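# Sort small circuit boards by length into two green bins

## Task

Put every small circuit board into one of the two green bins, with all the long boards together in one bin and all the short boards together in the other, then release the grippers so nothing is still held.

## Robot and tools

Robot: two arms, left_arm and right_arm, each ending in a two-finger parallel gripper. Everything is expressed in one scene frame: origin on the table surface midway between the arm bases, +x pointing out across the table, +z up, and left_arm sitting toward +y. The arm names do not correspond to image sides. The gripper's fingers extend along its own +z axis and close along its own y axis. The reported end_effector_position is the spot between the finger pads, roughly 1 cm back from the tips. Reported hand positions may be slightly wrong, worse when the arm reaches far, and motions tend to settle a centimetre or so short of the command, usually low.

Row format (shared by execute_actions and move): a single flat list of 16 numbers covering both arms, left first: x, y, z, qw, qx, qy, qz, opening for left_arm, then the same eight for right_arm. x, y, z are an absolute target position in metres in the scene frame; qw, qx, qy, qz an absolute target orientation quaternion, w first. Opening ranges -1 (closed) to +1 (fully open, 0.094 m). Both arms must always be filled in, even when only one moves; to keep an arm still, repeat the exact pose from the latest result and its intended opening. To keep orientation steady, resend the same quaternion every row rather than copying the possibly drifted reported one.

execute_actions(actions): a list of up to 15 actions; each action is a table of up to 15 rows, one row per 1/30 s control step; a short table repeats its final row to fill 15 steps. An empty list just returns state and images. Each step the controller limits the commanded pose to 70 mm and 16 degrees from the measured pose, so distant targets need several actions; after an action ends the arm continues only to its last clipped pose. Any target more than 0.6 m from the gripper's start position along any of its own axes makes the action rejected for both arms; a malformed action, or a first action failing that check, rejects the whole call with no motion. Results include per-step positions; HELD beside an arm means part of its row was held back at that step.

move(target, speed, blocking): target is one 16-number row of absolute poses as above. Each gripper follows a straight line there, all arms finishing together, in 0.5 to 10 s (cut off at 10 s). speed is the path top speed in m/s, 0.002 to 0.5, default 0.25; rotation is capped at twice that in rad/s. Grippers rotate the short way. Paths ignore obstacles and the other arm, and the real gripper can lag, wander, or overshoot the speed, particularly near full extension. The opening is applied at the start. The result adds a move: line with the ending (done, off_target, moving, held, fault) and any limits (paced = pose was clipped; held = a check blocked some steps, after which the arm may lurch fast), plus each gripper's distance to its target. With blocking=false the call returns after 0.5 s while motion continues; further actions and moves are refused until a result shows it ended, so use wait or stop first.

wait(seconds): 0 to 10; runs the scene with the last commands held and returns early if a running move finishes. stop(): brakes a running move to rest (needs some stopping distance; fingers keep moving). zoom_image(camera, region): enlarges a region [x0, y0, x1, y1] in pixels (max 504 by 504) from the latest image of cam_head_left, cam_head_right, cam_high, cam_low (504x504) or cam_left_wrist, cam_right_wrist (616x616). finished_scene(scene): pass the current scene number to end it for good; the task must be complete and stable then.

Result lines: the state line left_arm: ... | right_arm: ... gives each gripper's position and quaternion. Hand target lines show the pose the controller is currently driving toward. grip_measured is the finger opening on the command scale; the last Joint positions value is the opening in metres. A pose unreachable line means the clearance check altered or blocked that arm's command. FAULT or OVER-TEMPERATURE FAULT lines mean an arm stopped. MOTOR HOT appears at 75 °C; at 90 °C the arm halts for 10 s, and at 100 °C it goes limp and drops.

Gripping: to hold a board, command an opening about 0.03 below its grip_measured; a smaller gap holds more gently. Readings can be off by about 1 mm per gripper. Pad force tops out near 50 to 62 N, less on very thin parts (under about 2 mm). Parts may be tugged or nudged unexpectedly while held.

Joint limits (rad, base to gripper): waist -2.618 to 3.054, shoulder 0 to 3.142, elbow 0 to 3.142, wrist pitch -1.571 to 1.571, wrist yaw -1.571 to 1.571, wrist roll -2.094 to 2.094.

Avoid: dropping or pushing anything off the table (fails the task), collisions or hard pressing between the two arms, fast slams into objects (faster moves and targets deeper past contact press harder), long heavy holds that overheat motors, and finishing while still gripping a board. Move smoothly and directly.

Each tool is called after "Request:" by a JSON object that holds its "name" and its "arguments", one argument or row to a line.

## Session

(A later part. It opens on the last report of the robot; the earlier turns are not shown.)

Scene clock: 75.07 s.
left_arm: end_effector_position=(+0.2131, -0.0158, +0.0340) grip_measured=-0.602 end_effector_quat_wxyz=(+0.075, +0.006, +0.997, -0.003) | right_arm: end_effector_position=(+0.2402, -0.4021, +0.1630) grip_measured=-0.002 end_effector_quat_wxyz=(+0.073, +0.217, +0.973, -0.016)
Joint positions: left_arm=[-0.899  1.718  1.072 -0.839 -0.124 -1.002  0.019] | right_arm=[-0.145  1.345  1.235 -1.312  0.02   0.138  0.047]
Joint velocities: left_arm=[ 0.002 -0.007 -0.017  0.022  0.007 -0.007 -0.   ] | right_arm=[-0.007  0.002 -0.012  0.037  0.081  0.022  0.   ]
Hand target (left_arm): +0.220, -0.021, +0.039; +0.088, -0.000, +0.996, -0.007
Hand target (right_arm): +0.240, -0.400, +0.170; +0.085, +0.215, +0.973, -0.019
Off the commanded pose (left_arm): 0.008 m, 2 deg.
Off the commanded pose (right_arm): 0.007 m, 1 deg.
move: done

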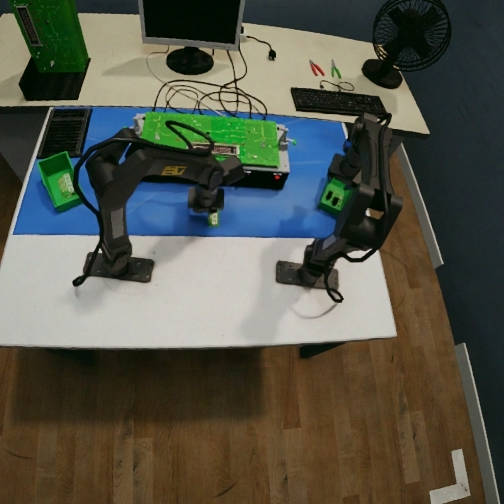

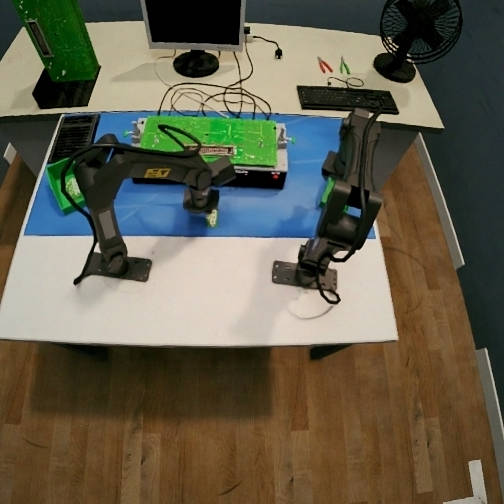

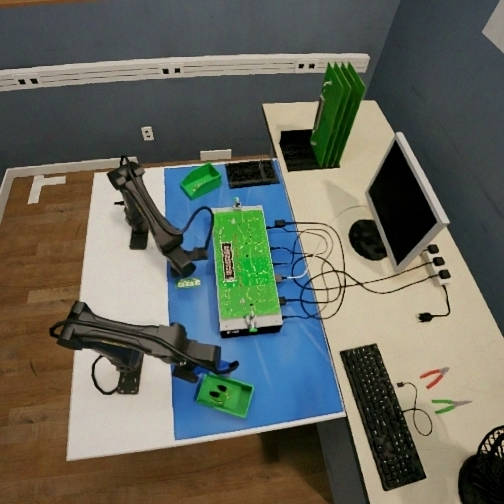

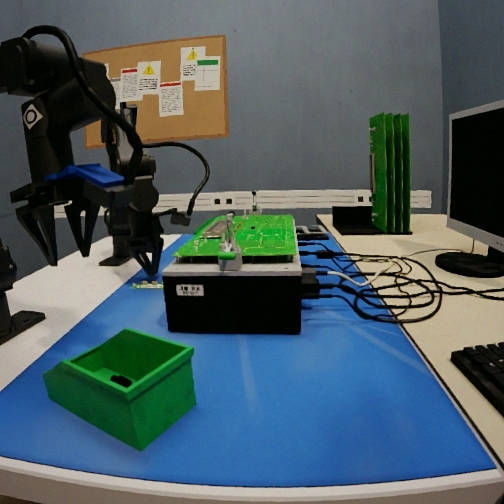

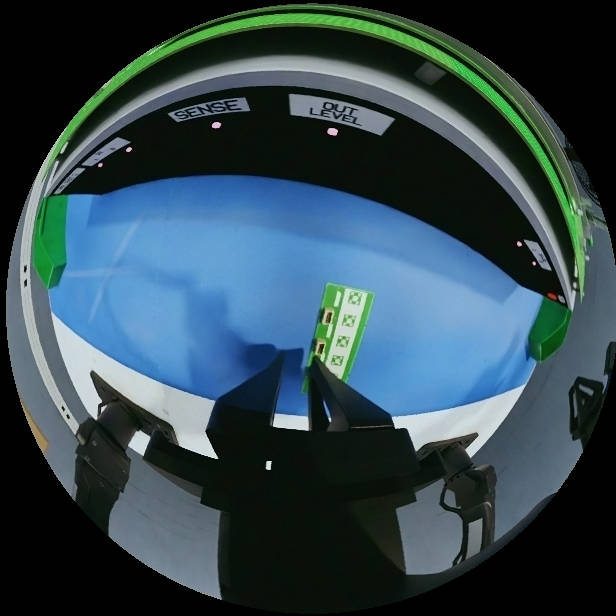

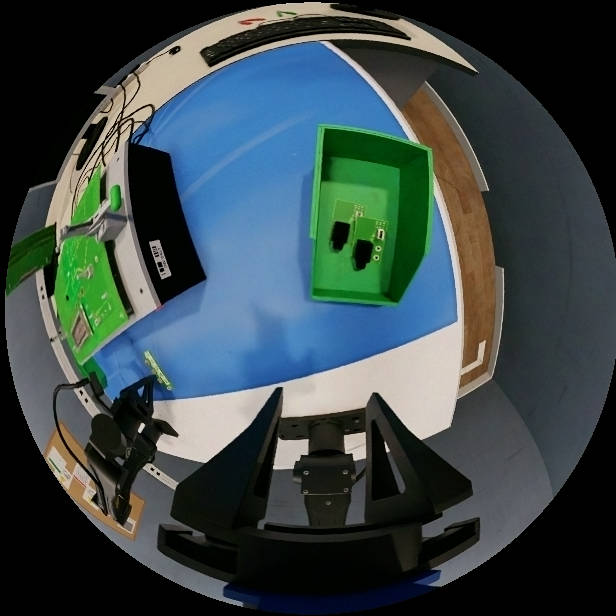

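Request:
{"name": "move", "arguments": {
  "target": [0.220,-0.033,0.030,0.087,0,0.996,0,-0.6,0.24,-0.40,0.17,0.085,0.215,0.972,-0.019,0.0],
  "speed": 0.05
}}

Request:
{"name": "zoom_image", "arguments": {
  "camera": "cam_left_wrist",
  "region": [240,270,380,420]
}}

Scene clock: 76.77 s.
left_arm: end_effector_position=(+0.2143, -0.0254, +0.0269) grip_measured=-0.602 end_effector_quat_wxyz=(+0.074, +0.002, +0.997, +0.004) | right_arm: end_effector_position=(+0.2402, -0.4021, +0.1630) grip_measured=-0.002 end_effector_quat_wxyz=(+0.073, +0.217, +0.973, -0.016)
Joint positions: left_arm=[-0.915  1.773  1.108 -0.837 -0.131 -1.026  0.019] | right_arm=[-0.145  1.345  1.235 -1.312  0.02   0.138  0.047]
Joint velocities: left_arm=[-0.012  0.002 -0.002 -0.022 -0.022  0.007  0.   ] | right_arm=[ 0.012  0.012 -0.007  0.022  0.051 -0.022 -0.001]
Hand target (left_arm): +0.220, -0.033, +0.030; +0.087, -0.000, +0.996, -0.001
Hand target (right_arm): +0.240, -0.400, +0.170; +0.085, +0.215, +0.973, -0.019
Off the commanded pose (left_arm): 0.010 m, 2 deg.
Off the commanded pose (right_arm): 0.007 m, 1 deg.
move: done

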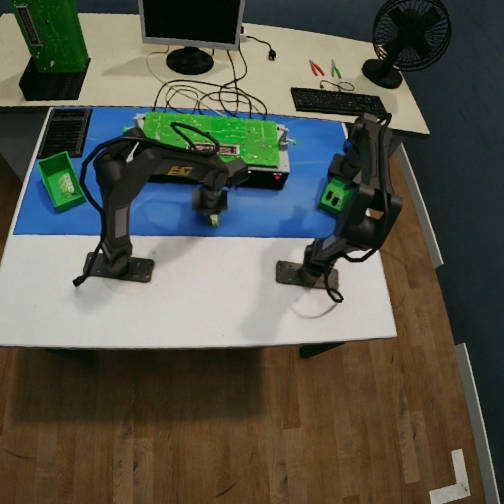

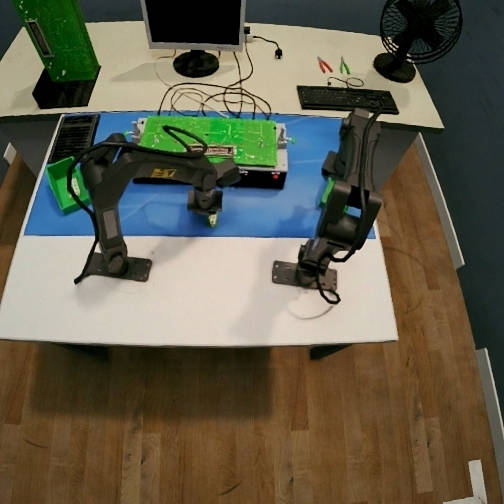

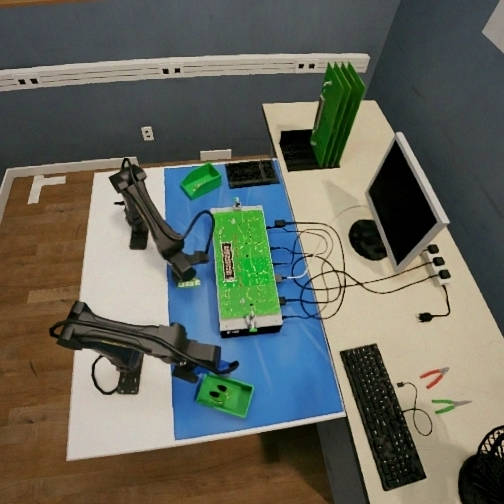

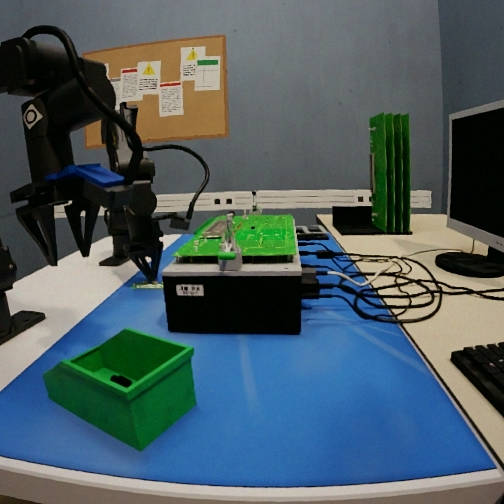

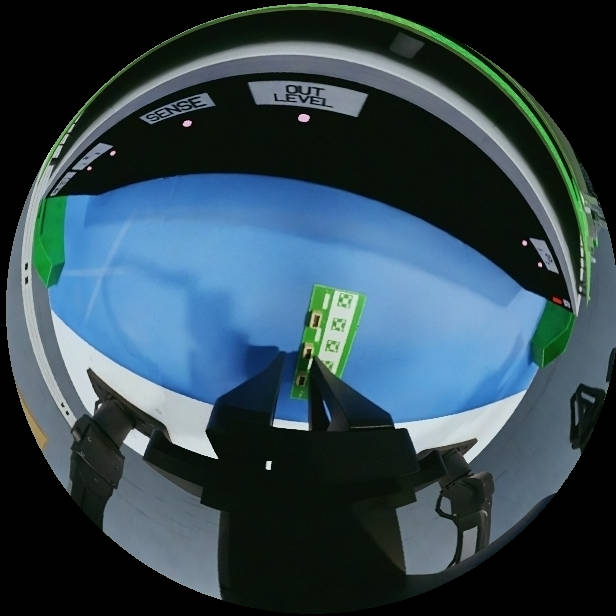

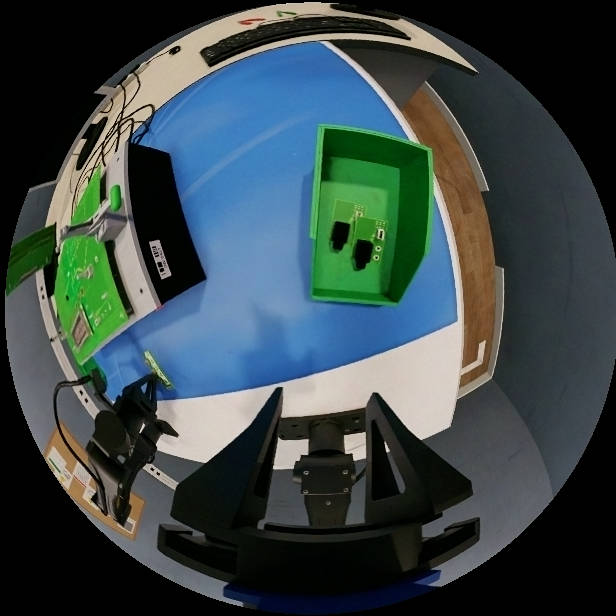

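Region (240, 270, 380, 420) of cam_left_wrist's 616x616 image, scaled by 3.360, with more detail than that image has; it fills the left 470 columns of this view, and the rest is white.

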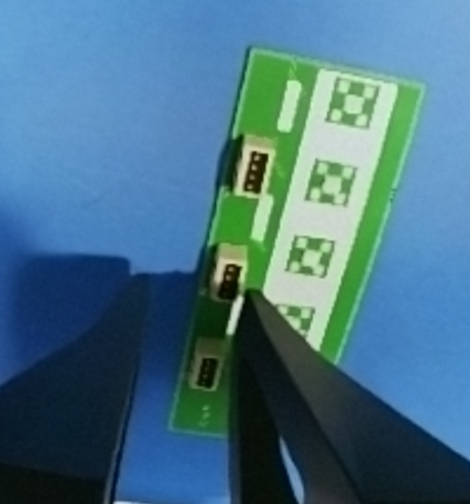

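Request:
{"name": "move", "arguments": {
  "target": [0.2235,-0.0395,0.027,0.087,0.03,0.996,-0.003,-0.6,0.24,-0.40,0.17,0.085,0.215,0.972,-0.019,0.0],
  "speed": 0.03
}}

Request:
{"name": "zoom_image", "arguments": {
  "camera": "cam_left_wrist",
  "region": [240,270,380,420]
}}

Scene clock: 78.80 s.
left_arm: end_effector_position=(+0.2178, -0.0310, +0.0245) grip_measured=-0.602 end_effector_quat_wxyz=(+0.076, +0.024, +0.997, +0.003) | right_arm: end_effector_position=(+0.2402, -0.4021, +0.1630) grip_measured=-0.002 end_effector_quat_wxyz=(+0.073, +0.217, +0.973, -0.016)
Joint positions: left_arm=[-0.915  1.795  1.124 -0.823 -0.132 -0.983  0.019] | right_arm=[-0.145  1.345  1.235 -1.312  0.02   0.138  0.047]
Joint velocities: left_arm=[ 0.007 -0.017  0.007  0.007  0.007 -0.022 -0.001] | right_arm=[-0.017 -0.002 -0.002 -0.051  0.051  0.037 -0.   ]
Hand target (left_arm): +0.223, -0.039, +0.027; +0.087, +0.030, +0.996, -0.003
Hand target (right_arm): +0.240, -0.400, +0.170; +0.085, +0.215, +0.973, -0.019
Off the commanded pose (left_arm): 0.011 m, 2 deg.
Off the commanded pose (right_arm): 0.007 m, 1 deg.
move: off_target (left_arm)

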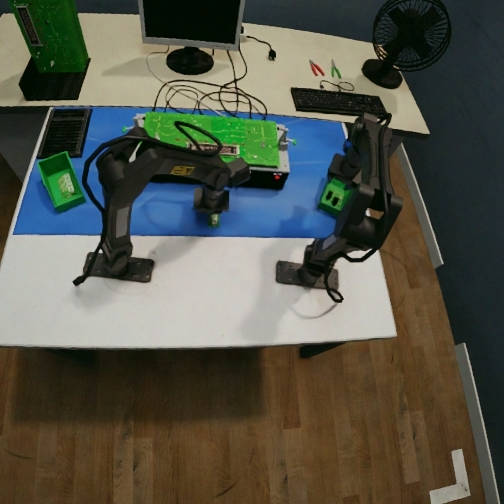

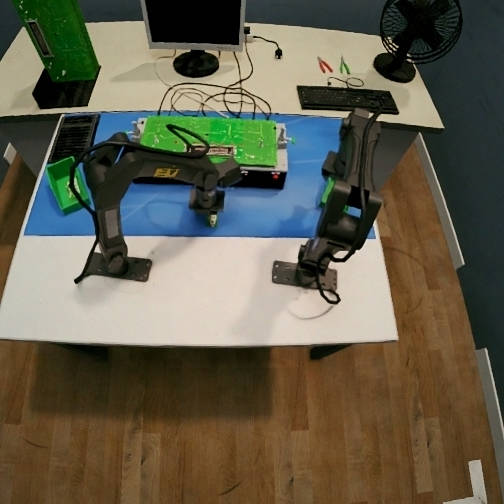

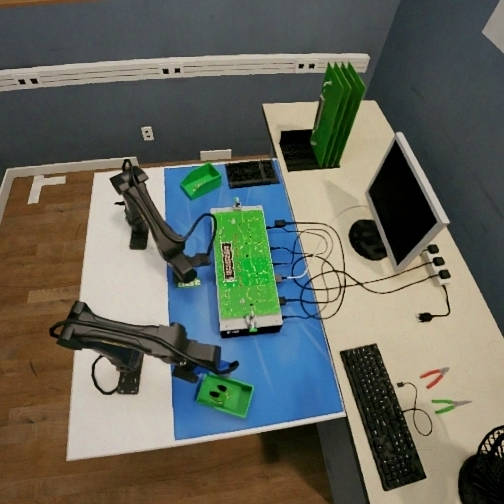

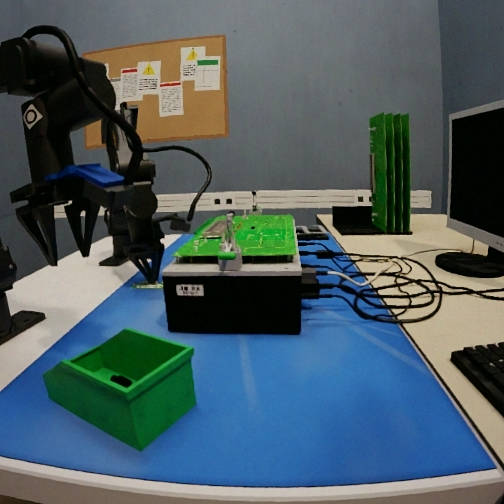

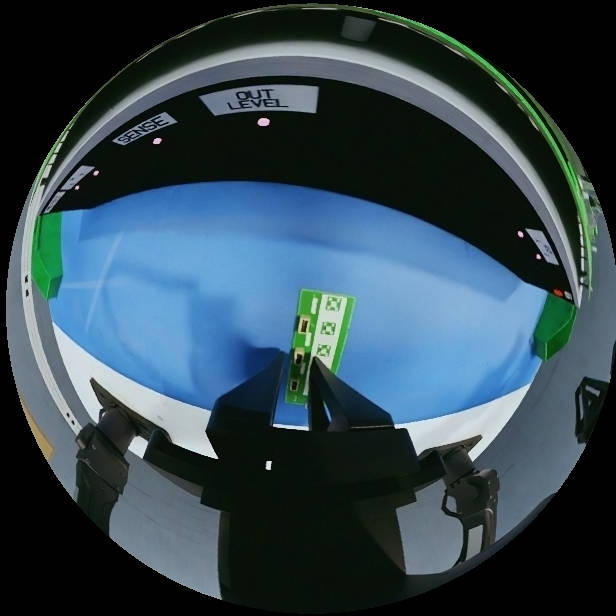

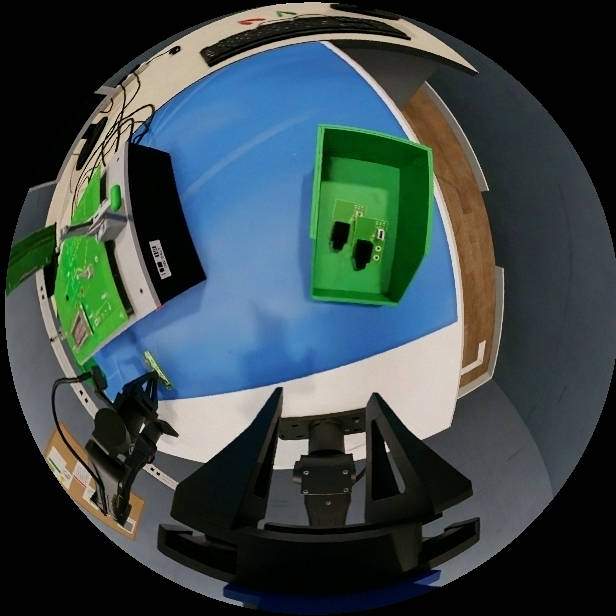

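Region (240, 270, 380, 420) of cam_left_wrist's 616x616 image, scaled by 3.360, with more detail than that image has; it fills the left 470 columns of this view, and the rest is white.

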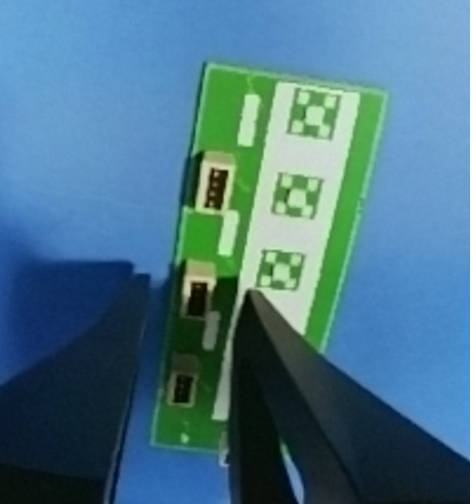

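Request:
{"name": "move", "arguments": {
  "target": [0.2235,-0.0395,0.018,0.087,0.03,0.996,-0.003,-0.6,0.24,-0.40,0.17,0.085,0.215,0.972,-0.019,0.0],
  "speed": 0.025
}}

Request:
{"name": "zoom_image", "arguments": {
  "camera": "cam_left_wrist",
  "region": [240,270,380,420]
}}

Scene clock: 80.00 s.
left_arm: end_effector_position=(+0.2209, -0.0363, +0.0194) grip_measured=-0.602 end_effector_quat_wxyz=(+0.080, +0.024, +0.997, -0.003) | right_arm: end_effector_position=(+0.2402, -0.4021, +0.1630) grip_measured=-0.002 end_effector_quat_wxyz=(+0.073, +0.217, +0.973, -0.016)
Joint positions: left_arm=[-0.915  1.813  1.124 -0.791 -0.132 -0.981  0.019] | right_arm=[-0.145  1.345  1.235 -1.312  0.02   0.138  0.047]
Joint velocities: left_arm=[-0.012  0.002 -0.027 -0.022  0.007  0.066  0.   ] | right_arm=[-0.002 -0.012  0.002 -0.022 -0.037  0.007 -0.   ]
Hand target (left_arm): +0.224, -0.040, +0.018; +0.087, +0.030, +0.996, -0.003
Hand target (right_arm): +0.240, -0.400, +0.170; +0.085, +0.215, +0.973, -0.019
Off the commanded pose (left_arm): 0.004 m, 1 deg.
Off the commanded pose (right_arm): 0.007 m, 1 deg.
move: done

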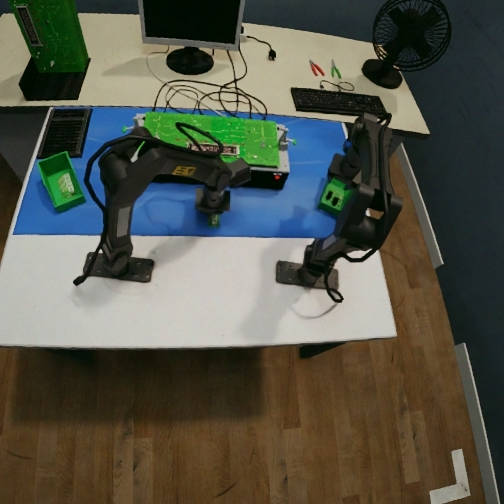

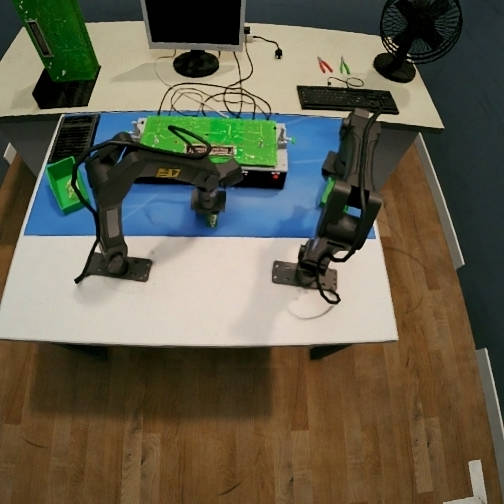

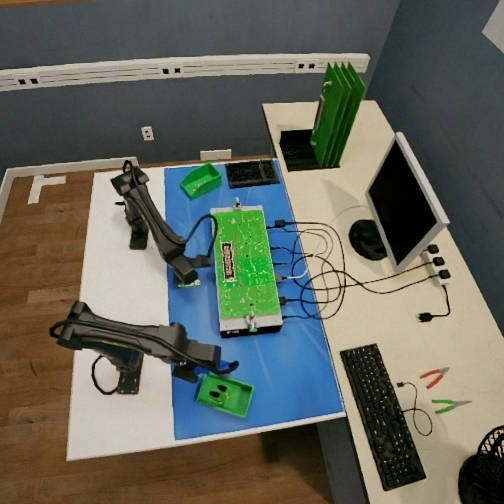

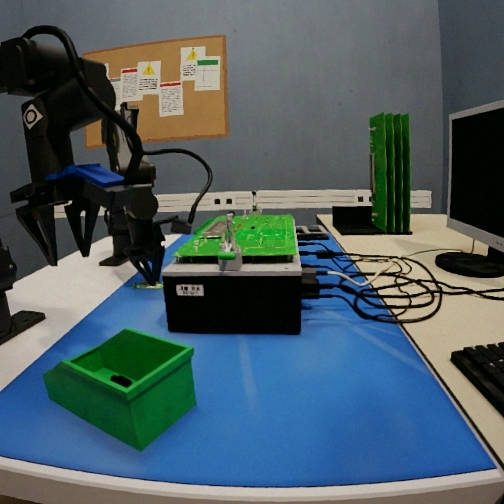

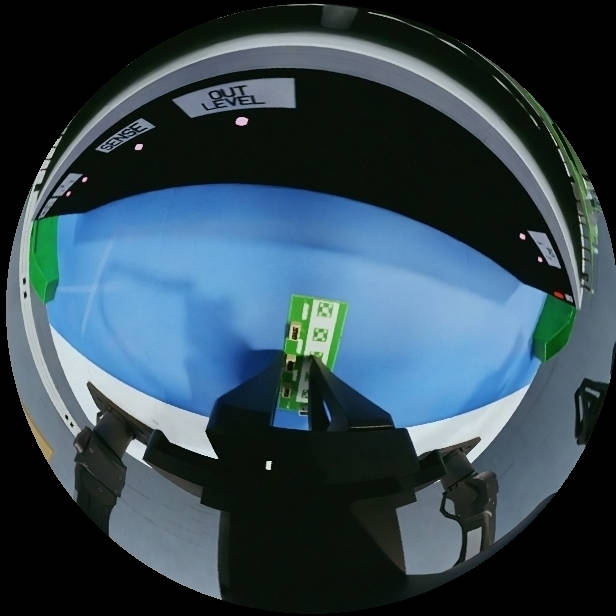

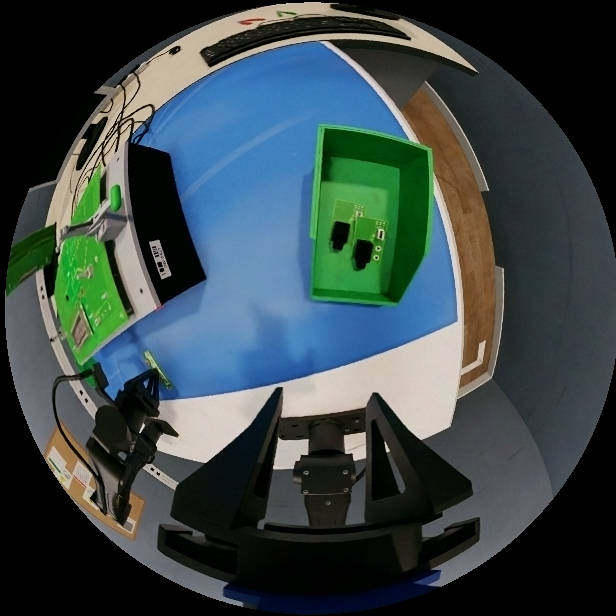

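Region (240, 270, 380, 420) of cam_left_wrist's 616x616 image, scaled by 3.360, with more detail than that image has; it fills the left 470 columns of this view, and the rest is white.

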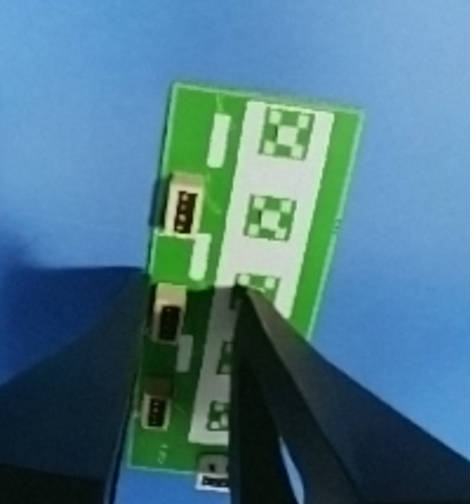

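Request:
{"name": "move", "arguments": {
  "target": [0.2175,-0.030,0.0155,0.087,0.03,0.996,-0.003,-0.6,0.24,-0.40,0.17,0.085,0.215,0.972,-0.019,0.0],
  "speed": 0.025
}}

Request:
{"name": "zoom_image", "arguments": {
  "camera": "cam_left_wrist",
  "region": [240,270,380,420]
}}

Scene clock: 81.17 s.
left_arm: end_effector_position=(+0.2213, -0.0369, +0.0185) grip_measured=-0.602 end_effector_quat_wxyz=(+0.085, +0.023, +0.996, -0.012) | right_arm: end_effector_position=(+0.2402, -0.4021, +0.1630) grip_measured=-0.002 end_effector_quat_wxyz=(+0.073, +0.217, +0.973, -0.016)
Joint positions: left_arm=[-0.915  1.799  1.1   -0.759 -0.132 -0.981  0.019] | right_arm=[-0.145  1.345  1.235 -1.312  0.02   0.138  0.047]
Joint velocities: left_arm=[ 0.002 -0.017 -0.002  0.066  0.051  0.022 -0.   ] | right_arm=[-0.002 -0.012 -0.012  0.022  0.007  0.037 -0.001]
Hand target (left_arm): +0.218, -0.030, +0.015; +0.087, +0.030, +0.996, -0.003
Hand target (right_arm): +0.240, -0.400, +0.170; +0.085, +0.215, +0.973, -0.019
Off the commanded pose (left_arm): 0.008 m, 1 deg.
Off the commanded pose (right_arm): 0.007 m, 1 deg.
move: done

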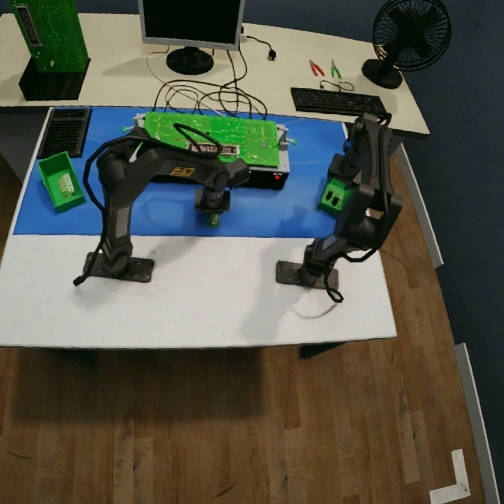

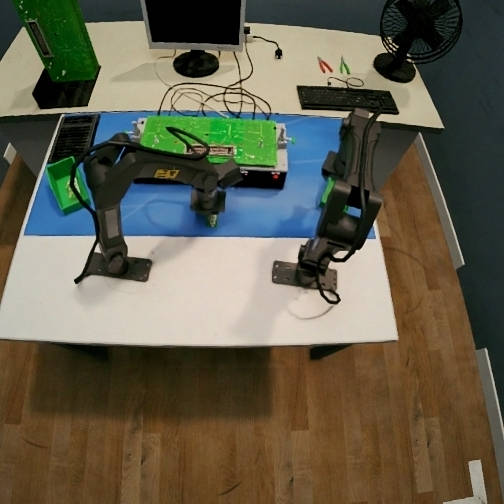

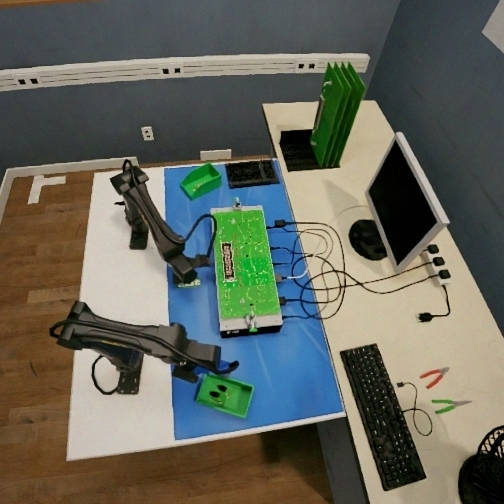

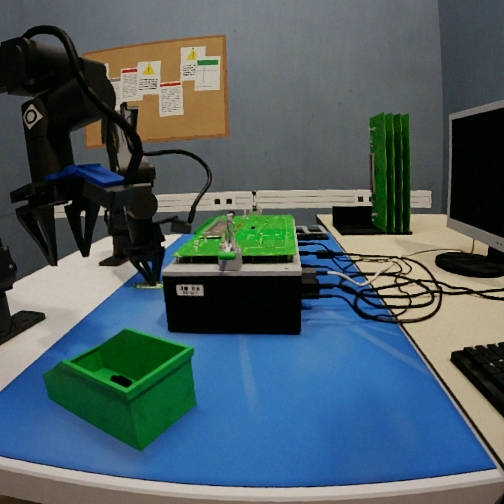

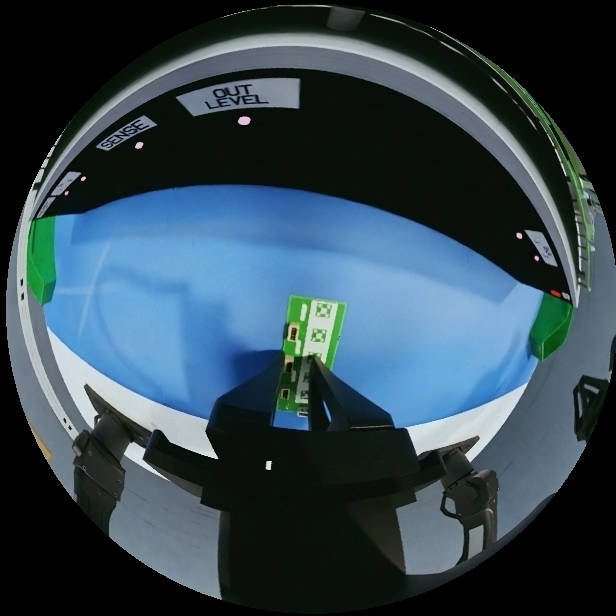

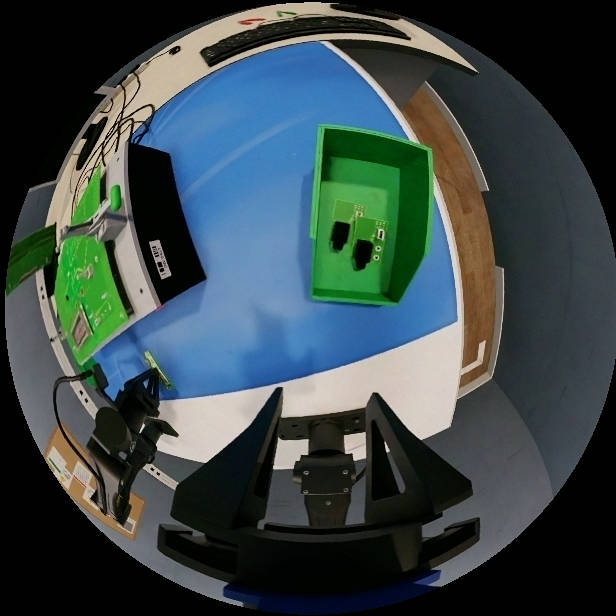

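Region (240, 270, 380, 420) of cam_left_wrist's 616x616 image, scaled by 3.360, with more detail than that image has; it fills the left 470 columns of this view, and the rest is white.

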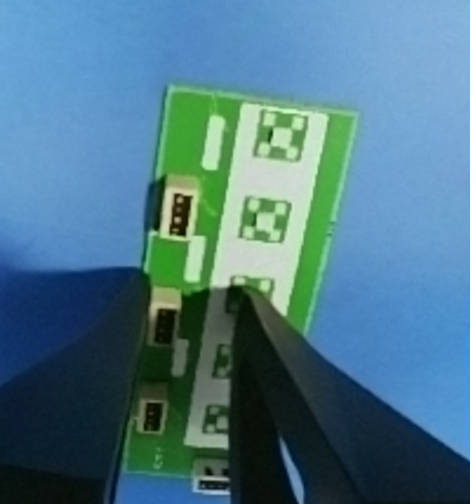

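Request:
{"name": "move", "arguments": {
  "target": [0.214,-0.024,0.016,0.087,0.03,0.996,-0.003,-0.6,0.24,-0.40,0.17,0.085,0.215,0.972,-0.019,0.0],
  "speed": 0.025
}}

Request:
{"name": "zoom_image", "arguments": {
  "camera": "cam_left_wrist",
  "region": [240,270,380,420]
}}

Scene clock: 82.37 s.
left_arm: end_effector_position=(+0.2191, -0.0333, +0.0184) grip_measured=-0.602 end_effector_quat_wxyz=(+0.088, +0.023, +0.996, -0.016) | right_arm: end_effector_position=(+0.2402, -0.4021, +0.1630) grip_measured=-0.002 end_effector_quat_wxyz=(+0.073, +0.217, +0.973, -0.016)
Joint positions: left_arm=[-0.915  1.777  1.07  -0.742 -0.132 -0.981  0.019] | right_arm=[-0.145  1.345  1.235 -1.312  0.02   0.138  0.047]
Joint velocities: left_arm=[-0.002 -0.012 -0.007 -0.037 -0.022 -0.007 -0.   ] | right_arm=[-0.017 -0.027 -0.007  0.022  0.081  0.007 -0.001]
Hand target (left_arm): +0.214, -0.024, +0.016; +0.087, +0.030, +0.996, -0.003
Hand target (right_arm): +0.240, -0.400, +0.170; +0.085, +0.215, +0.973, -0.019
Off the commanded pose (left_arm): 0.011 m, 2 deg.
Off the commanded pose (right_arm): 0.007 m, 1 deg.
move: off_target (left_arm)

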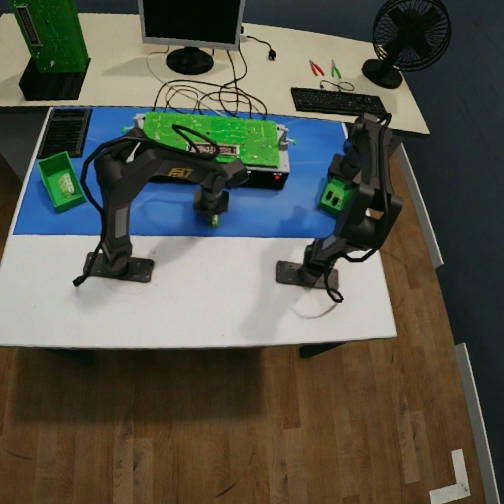

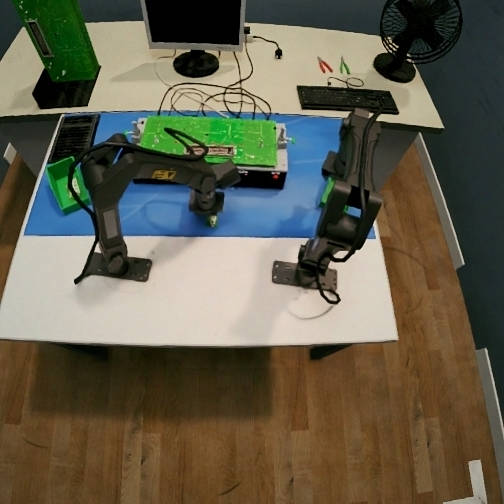

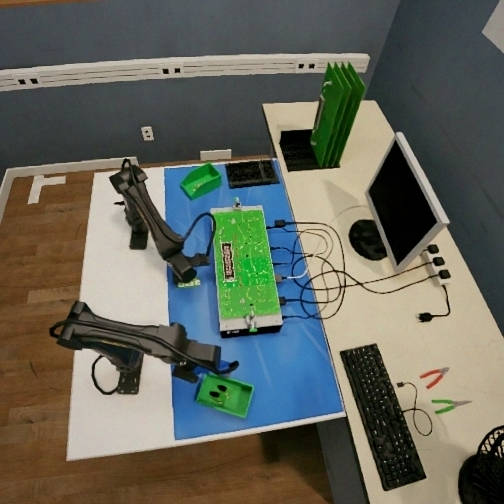

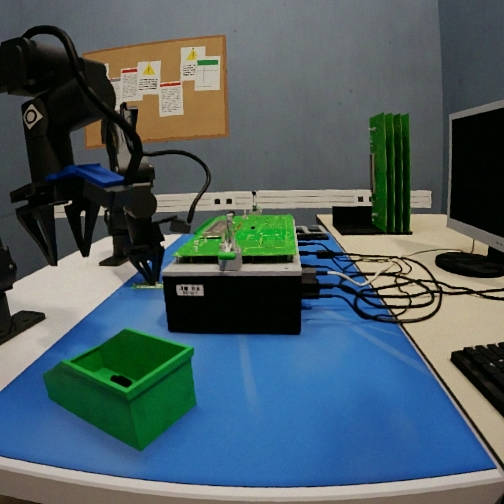

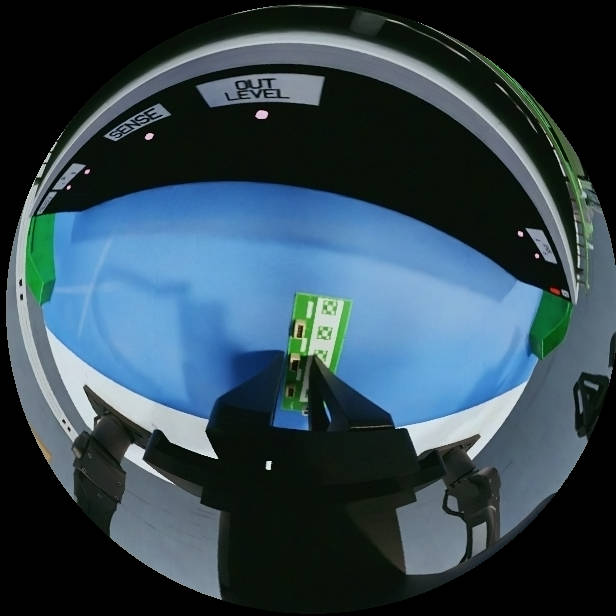

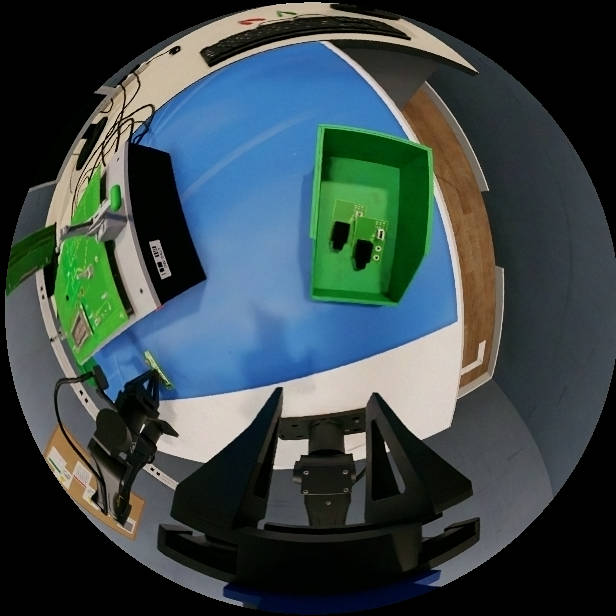

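Region (240, 270, 380, 420) of cam_left_wrist's 616x616 image, scaled by 3.360, with more detail than that image has; it fills the left 470 columns of this view, and the rest is white.

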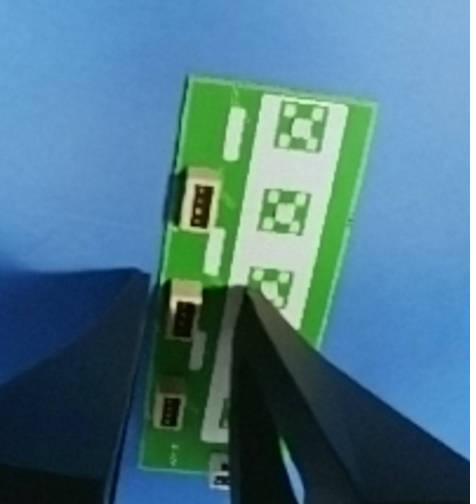

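Request:
{"name": "execute_actions", "arguments": {
  "actions": [
    [[0.2138,-0.0237,0.0155,0.087,0.03,0.996,-0.003,-0.61,0.24,-0.40,0.17,0.085,0.215,0.972,-0.019,0.0],[0.2136,-0.0234,0.015,0.087,0.03,0.996,-0.003,-0.62,0.24,-0.40,0.17,0.085,0.215,0.972,-0.019,0.0],[0.2134,-0.0231,0.0145,0.087,0.03,0.996,-0.003,-0.63,0.24,-0.40,0.17,0.085,0.215,0.972,-0.019,0.0],[0.2132,-0.0228,0.014,0.087,0.03,0.996,-0.003,-0.64,0.24,-0.40,0.17,0.085,0.215,0.972,-0.019,0.0],[0.213,-0.0225,0.0135,0.087,0.03,0.996,-0.003,-0.65,0.24,-0.40,0.17,0.085,0.215,0.972,-0.019,0.0],[0.2128,-0.0222,0.013,0.087,0.03,0.996,-0.003,-0.66,0.24,-0.40,0.17,0.085,0.215,0.972,-0.019,0.0],[0.2126,-0.0219,0.0125,0.087,0.03,0.996,-0.003,-0.68,0.24,-0.40,0.17,0.085,0.215,0.972,-0.019,0.0],[0.2124,-0.0216,0.012,0.087,0.03,0.996,-0.003,-0.70,0.24,-0.40,0.17,0.085,0.215,0.972,-0.019,0.0],[0.2122,-0.0213,0.0115,0.087,0.03,0.996,-0.003,-0.72,0.24,-0.40,0.17,0.085,0.215,0.972,-0.019,0.0],[0.212,-0.021,0.011,0.087,0.03,0.996,-0.003,-0.74,0.24,-0.40,0.17,0.085,0.215,0.972,-0.019,0.0],[0.212,-0.021,0.011,0.087,0.03,0.996,-0.003,-0.76,0.24,-0.40,0.17,0.085,0.215,0.972,-0.019,0.0],[0.212,-0.021,0.011,0.087,0.03,0.996,-0.003,-0.78,0.24,-0.40,0.17,0.085,0.215,0.972,-0.019,0.0]]
  ]
}}

Request:
{"name": "zoom_image", "arguments": {
  "camera": "cam_left_wrist",
  "region": [240,270,380,420]
}}

Scene clock: 83.70 s.
left_arm: end_effector_position=(+0.2189, -0.0323, +0.0180) grip_measured=-0.777 end_effector_quat_wxyz=(+0.093, +0.023, +0.995, -0.021) | right_arm: end_effector_position=(+0.2402, -0.4021, +0.1630) grip_measured=-0.002 end_effector_quat_wxyz=(+0.073, +0.217, +0.973, -0.016)
Joint positions: left_arm=[-0.916  1.764  1.05  -0.722 -0.135 -0.981  0.01 ] | right_arm=[-0.145  1.345  1.235 -1.312  0.02   0.138  0.047]
Joint velocities: left_arm=[-0.022 -0.017 -0.017  0.022 -0.051  0.051 -0.   ] | right_arm=[ 0.007 -0.012 -0.022  0.022  0.037  0.007  0.   ]
Hand target (left_arm): +0.212, -0.021, +0.011; +0.087, +0.030, +0.996, -0.003
Hand target (right_arm): +0.240, -0.400, +0.170; +0.085, +0.215, +0.973, -0.019
Off the commanded pose (left_arm): 0.015 m, 2 deg.
Off the commanded pose (right_arm): 0.007 m, 1 deg.
Step readings (end_effector_position):
0: left_arm (+0.2191, -0.0333, +0.0184) | right_arm (+0.2402, -0.4021, +0.1630)
1: left_arm (+0.2192, -0.0333, +0.0185) | right_arm (+0.2402, -0.4021, +0.1630)
2: left_arm (+0.2193, -0.0335, +0.0185) | right_arm (+0.2402, -0.4021, +0.1630)
4: left_arm (+0.2192, -0.0334, +0.0181) | right_arm (+0.2402, -0.4021, +0.1630)
8: left_arm (+0.2192, -0.0338, +0.0180) | right_arm (+0.2402, -0.4021, +0.1630)
15: end_effector_position above

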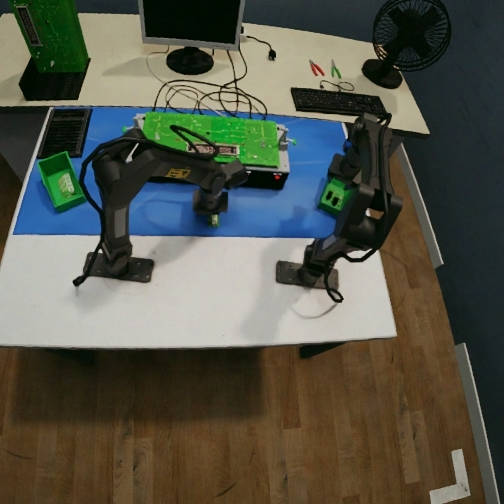

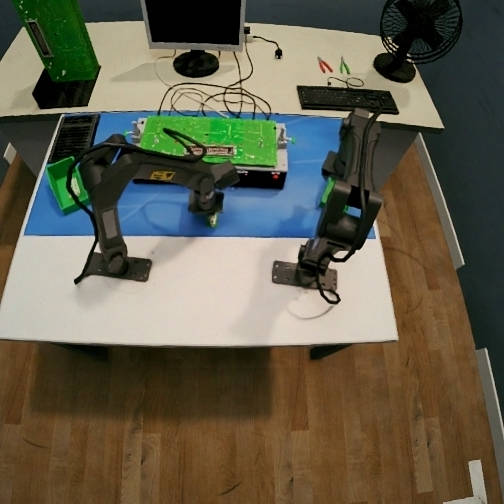

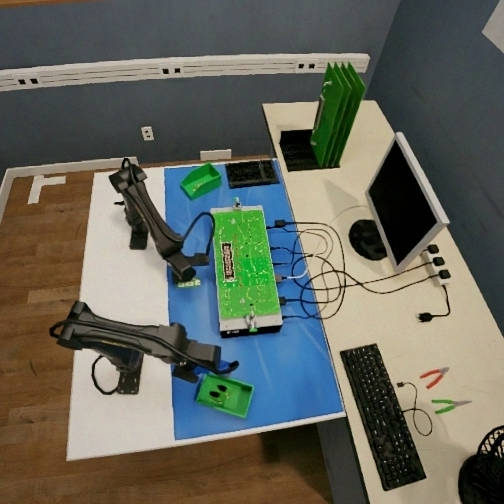

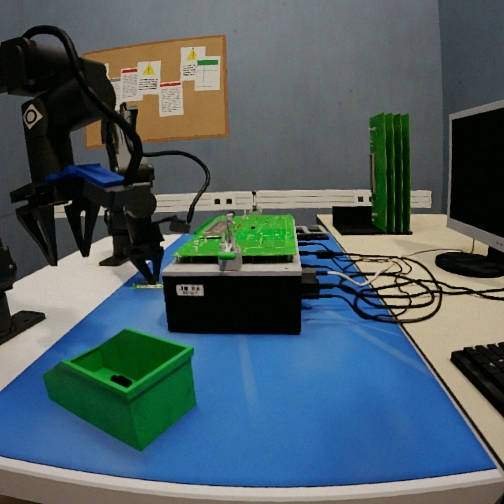

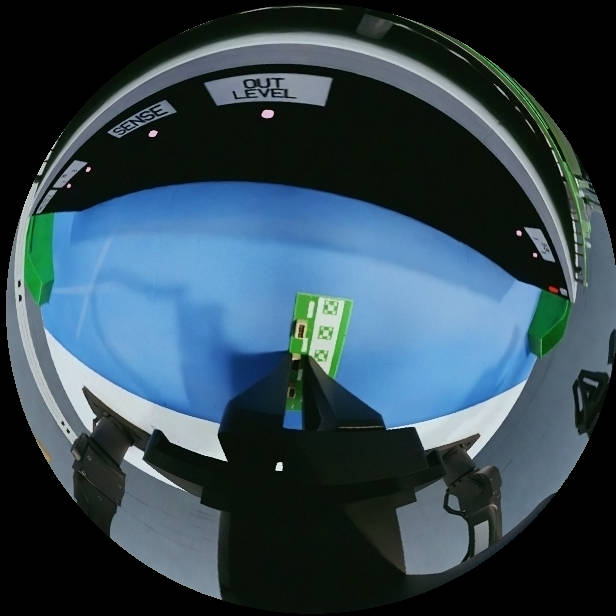

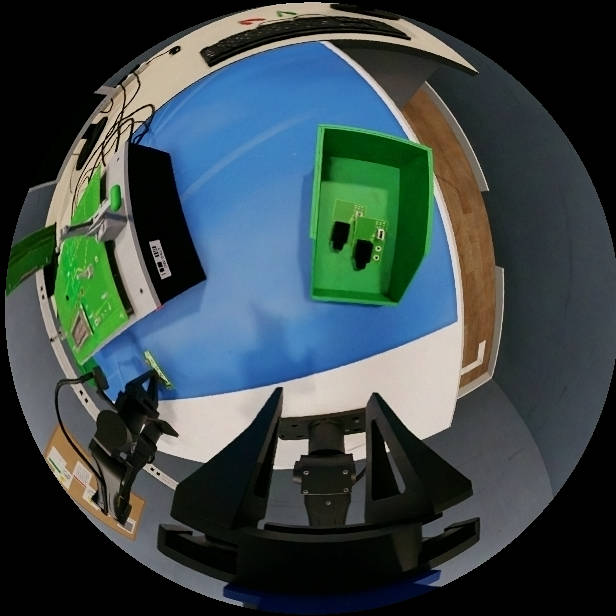

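Region (240, 270, 380, 420) of cam_left_wrist's 616x616 image, scaled by 3.360, with more detail than that image has; it fills the left 470 columns of this view, and the rest is white.

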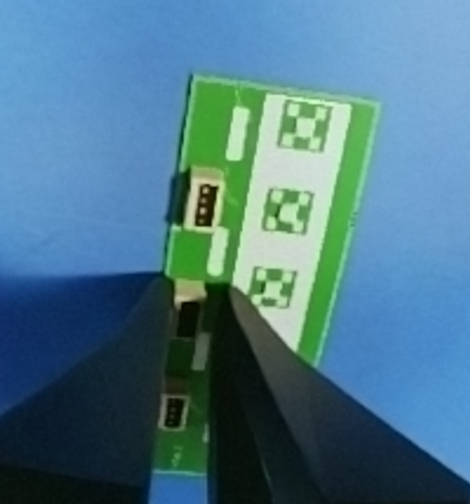

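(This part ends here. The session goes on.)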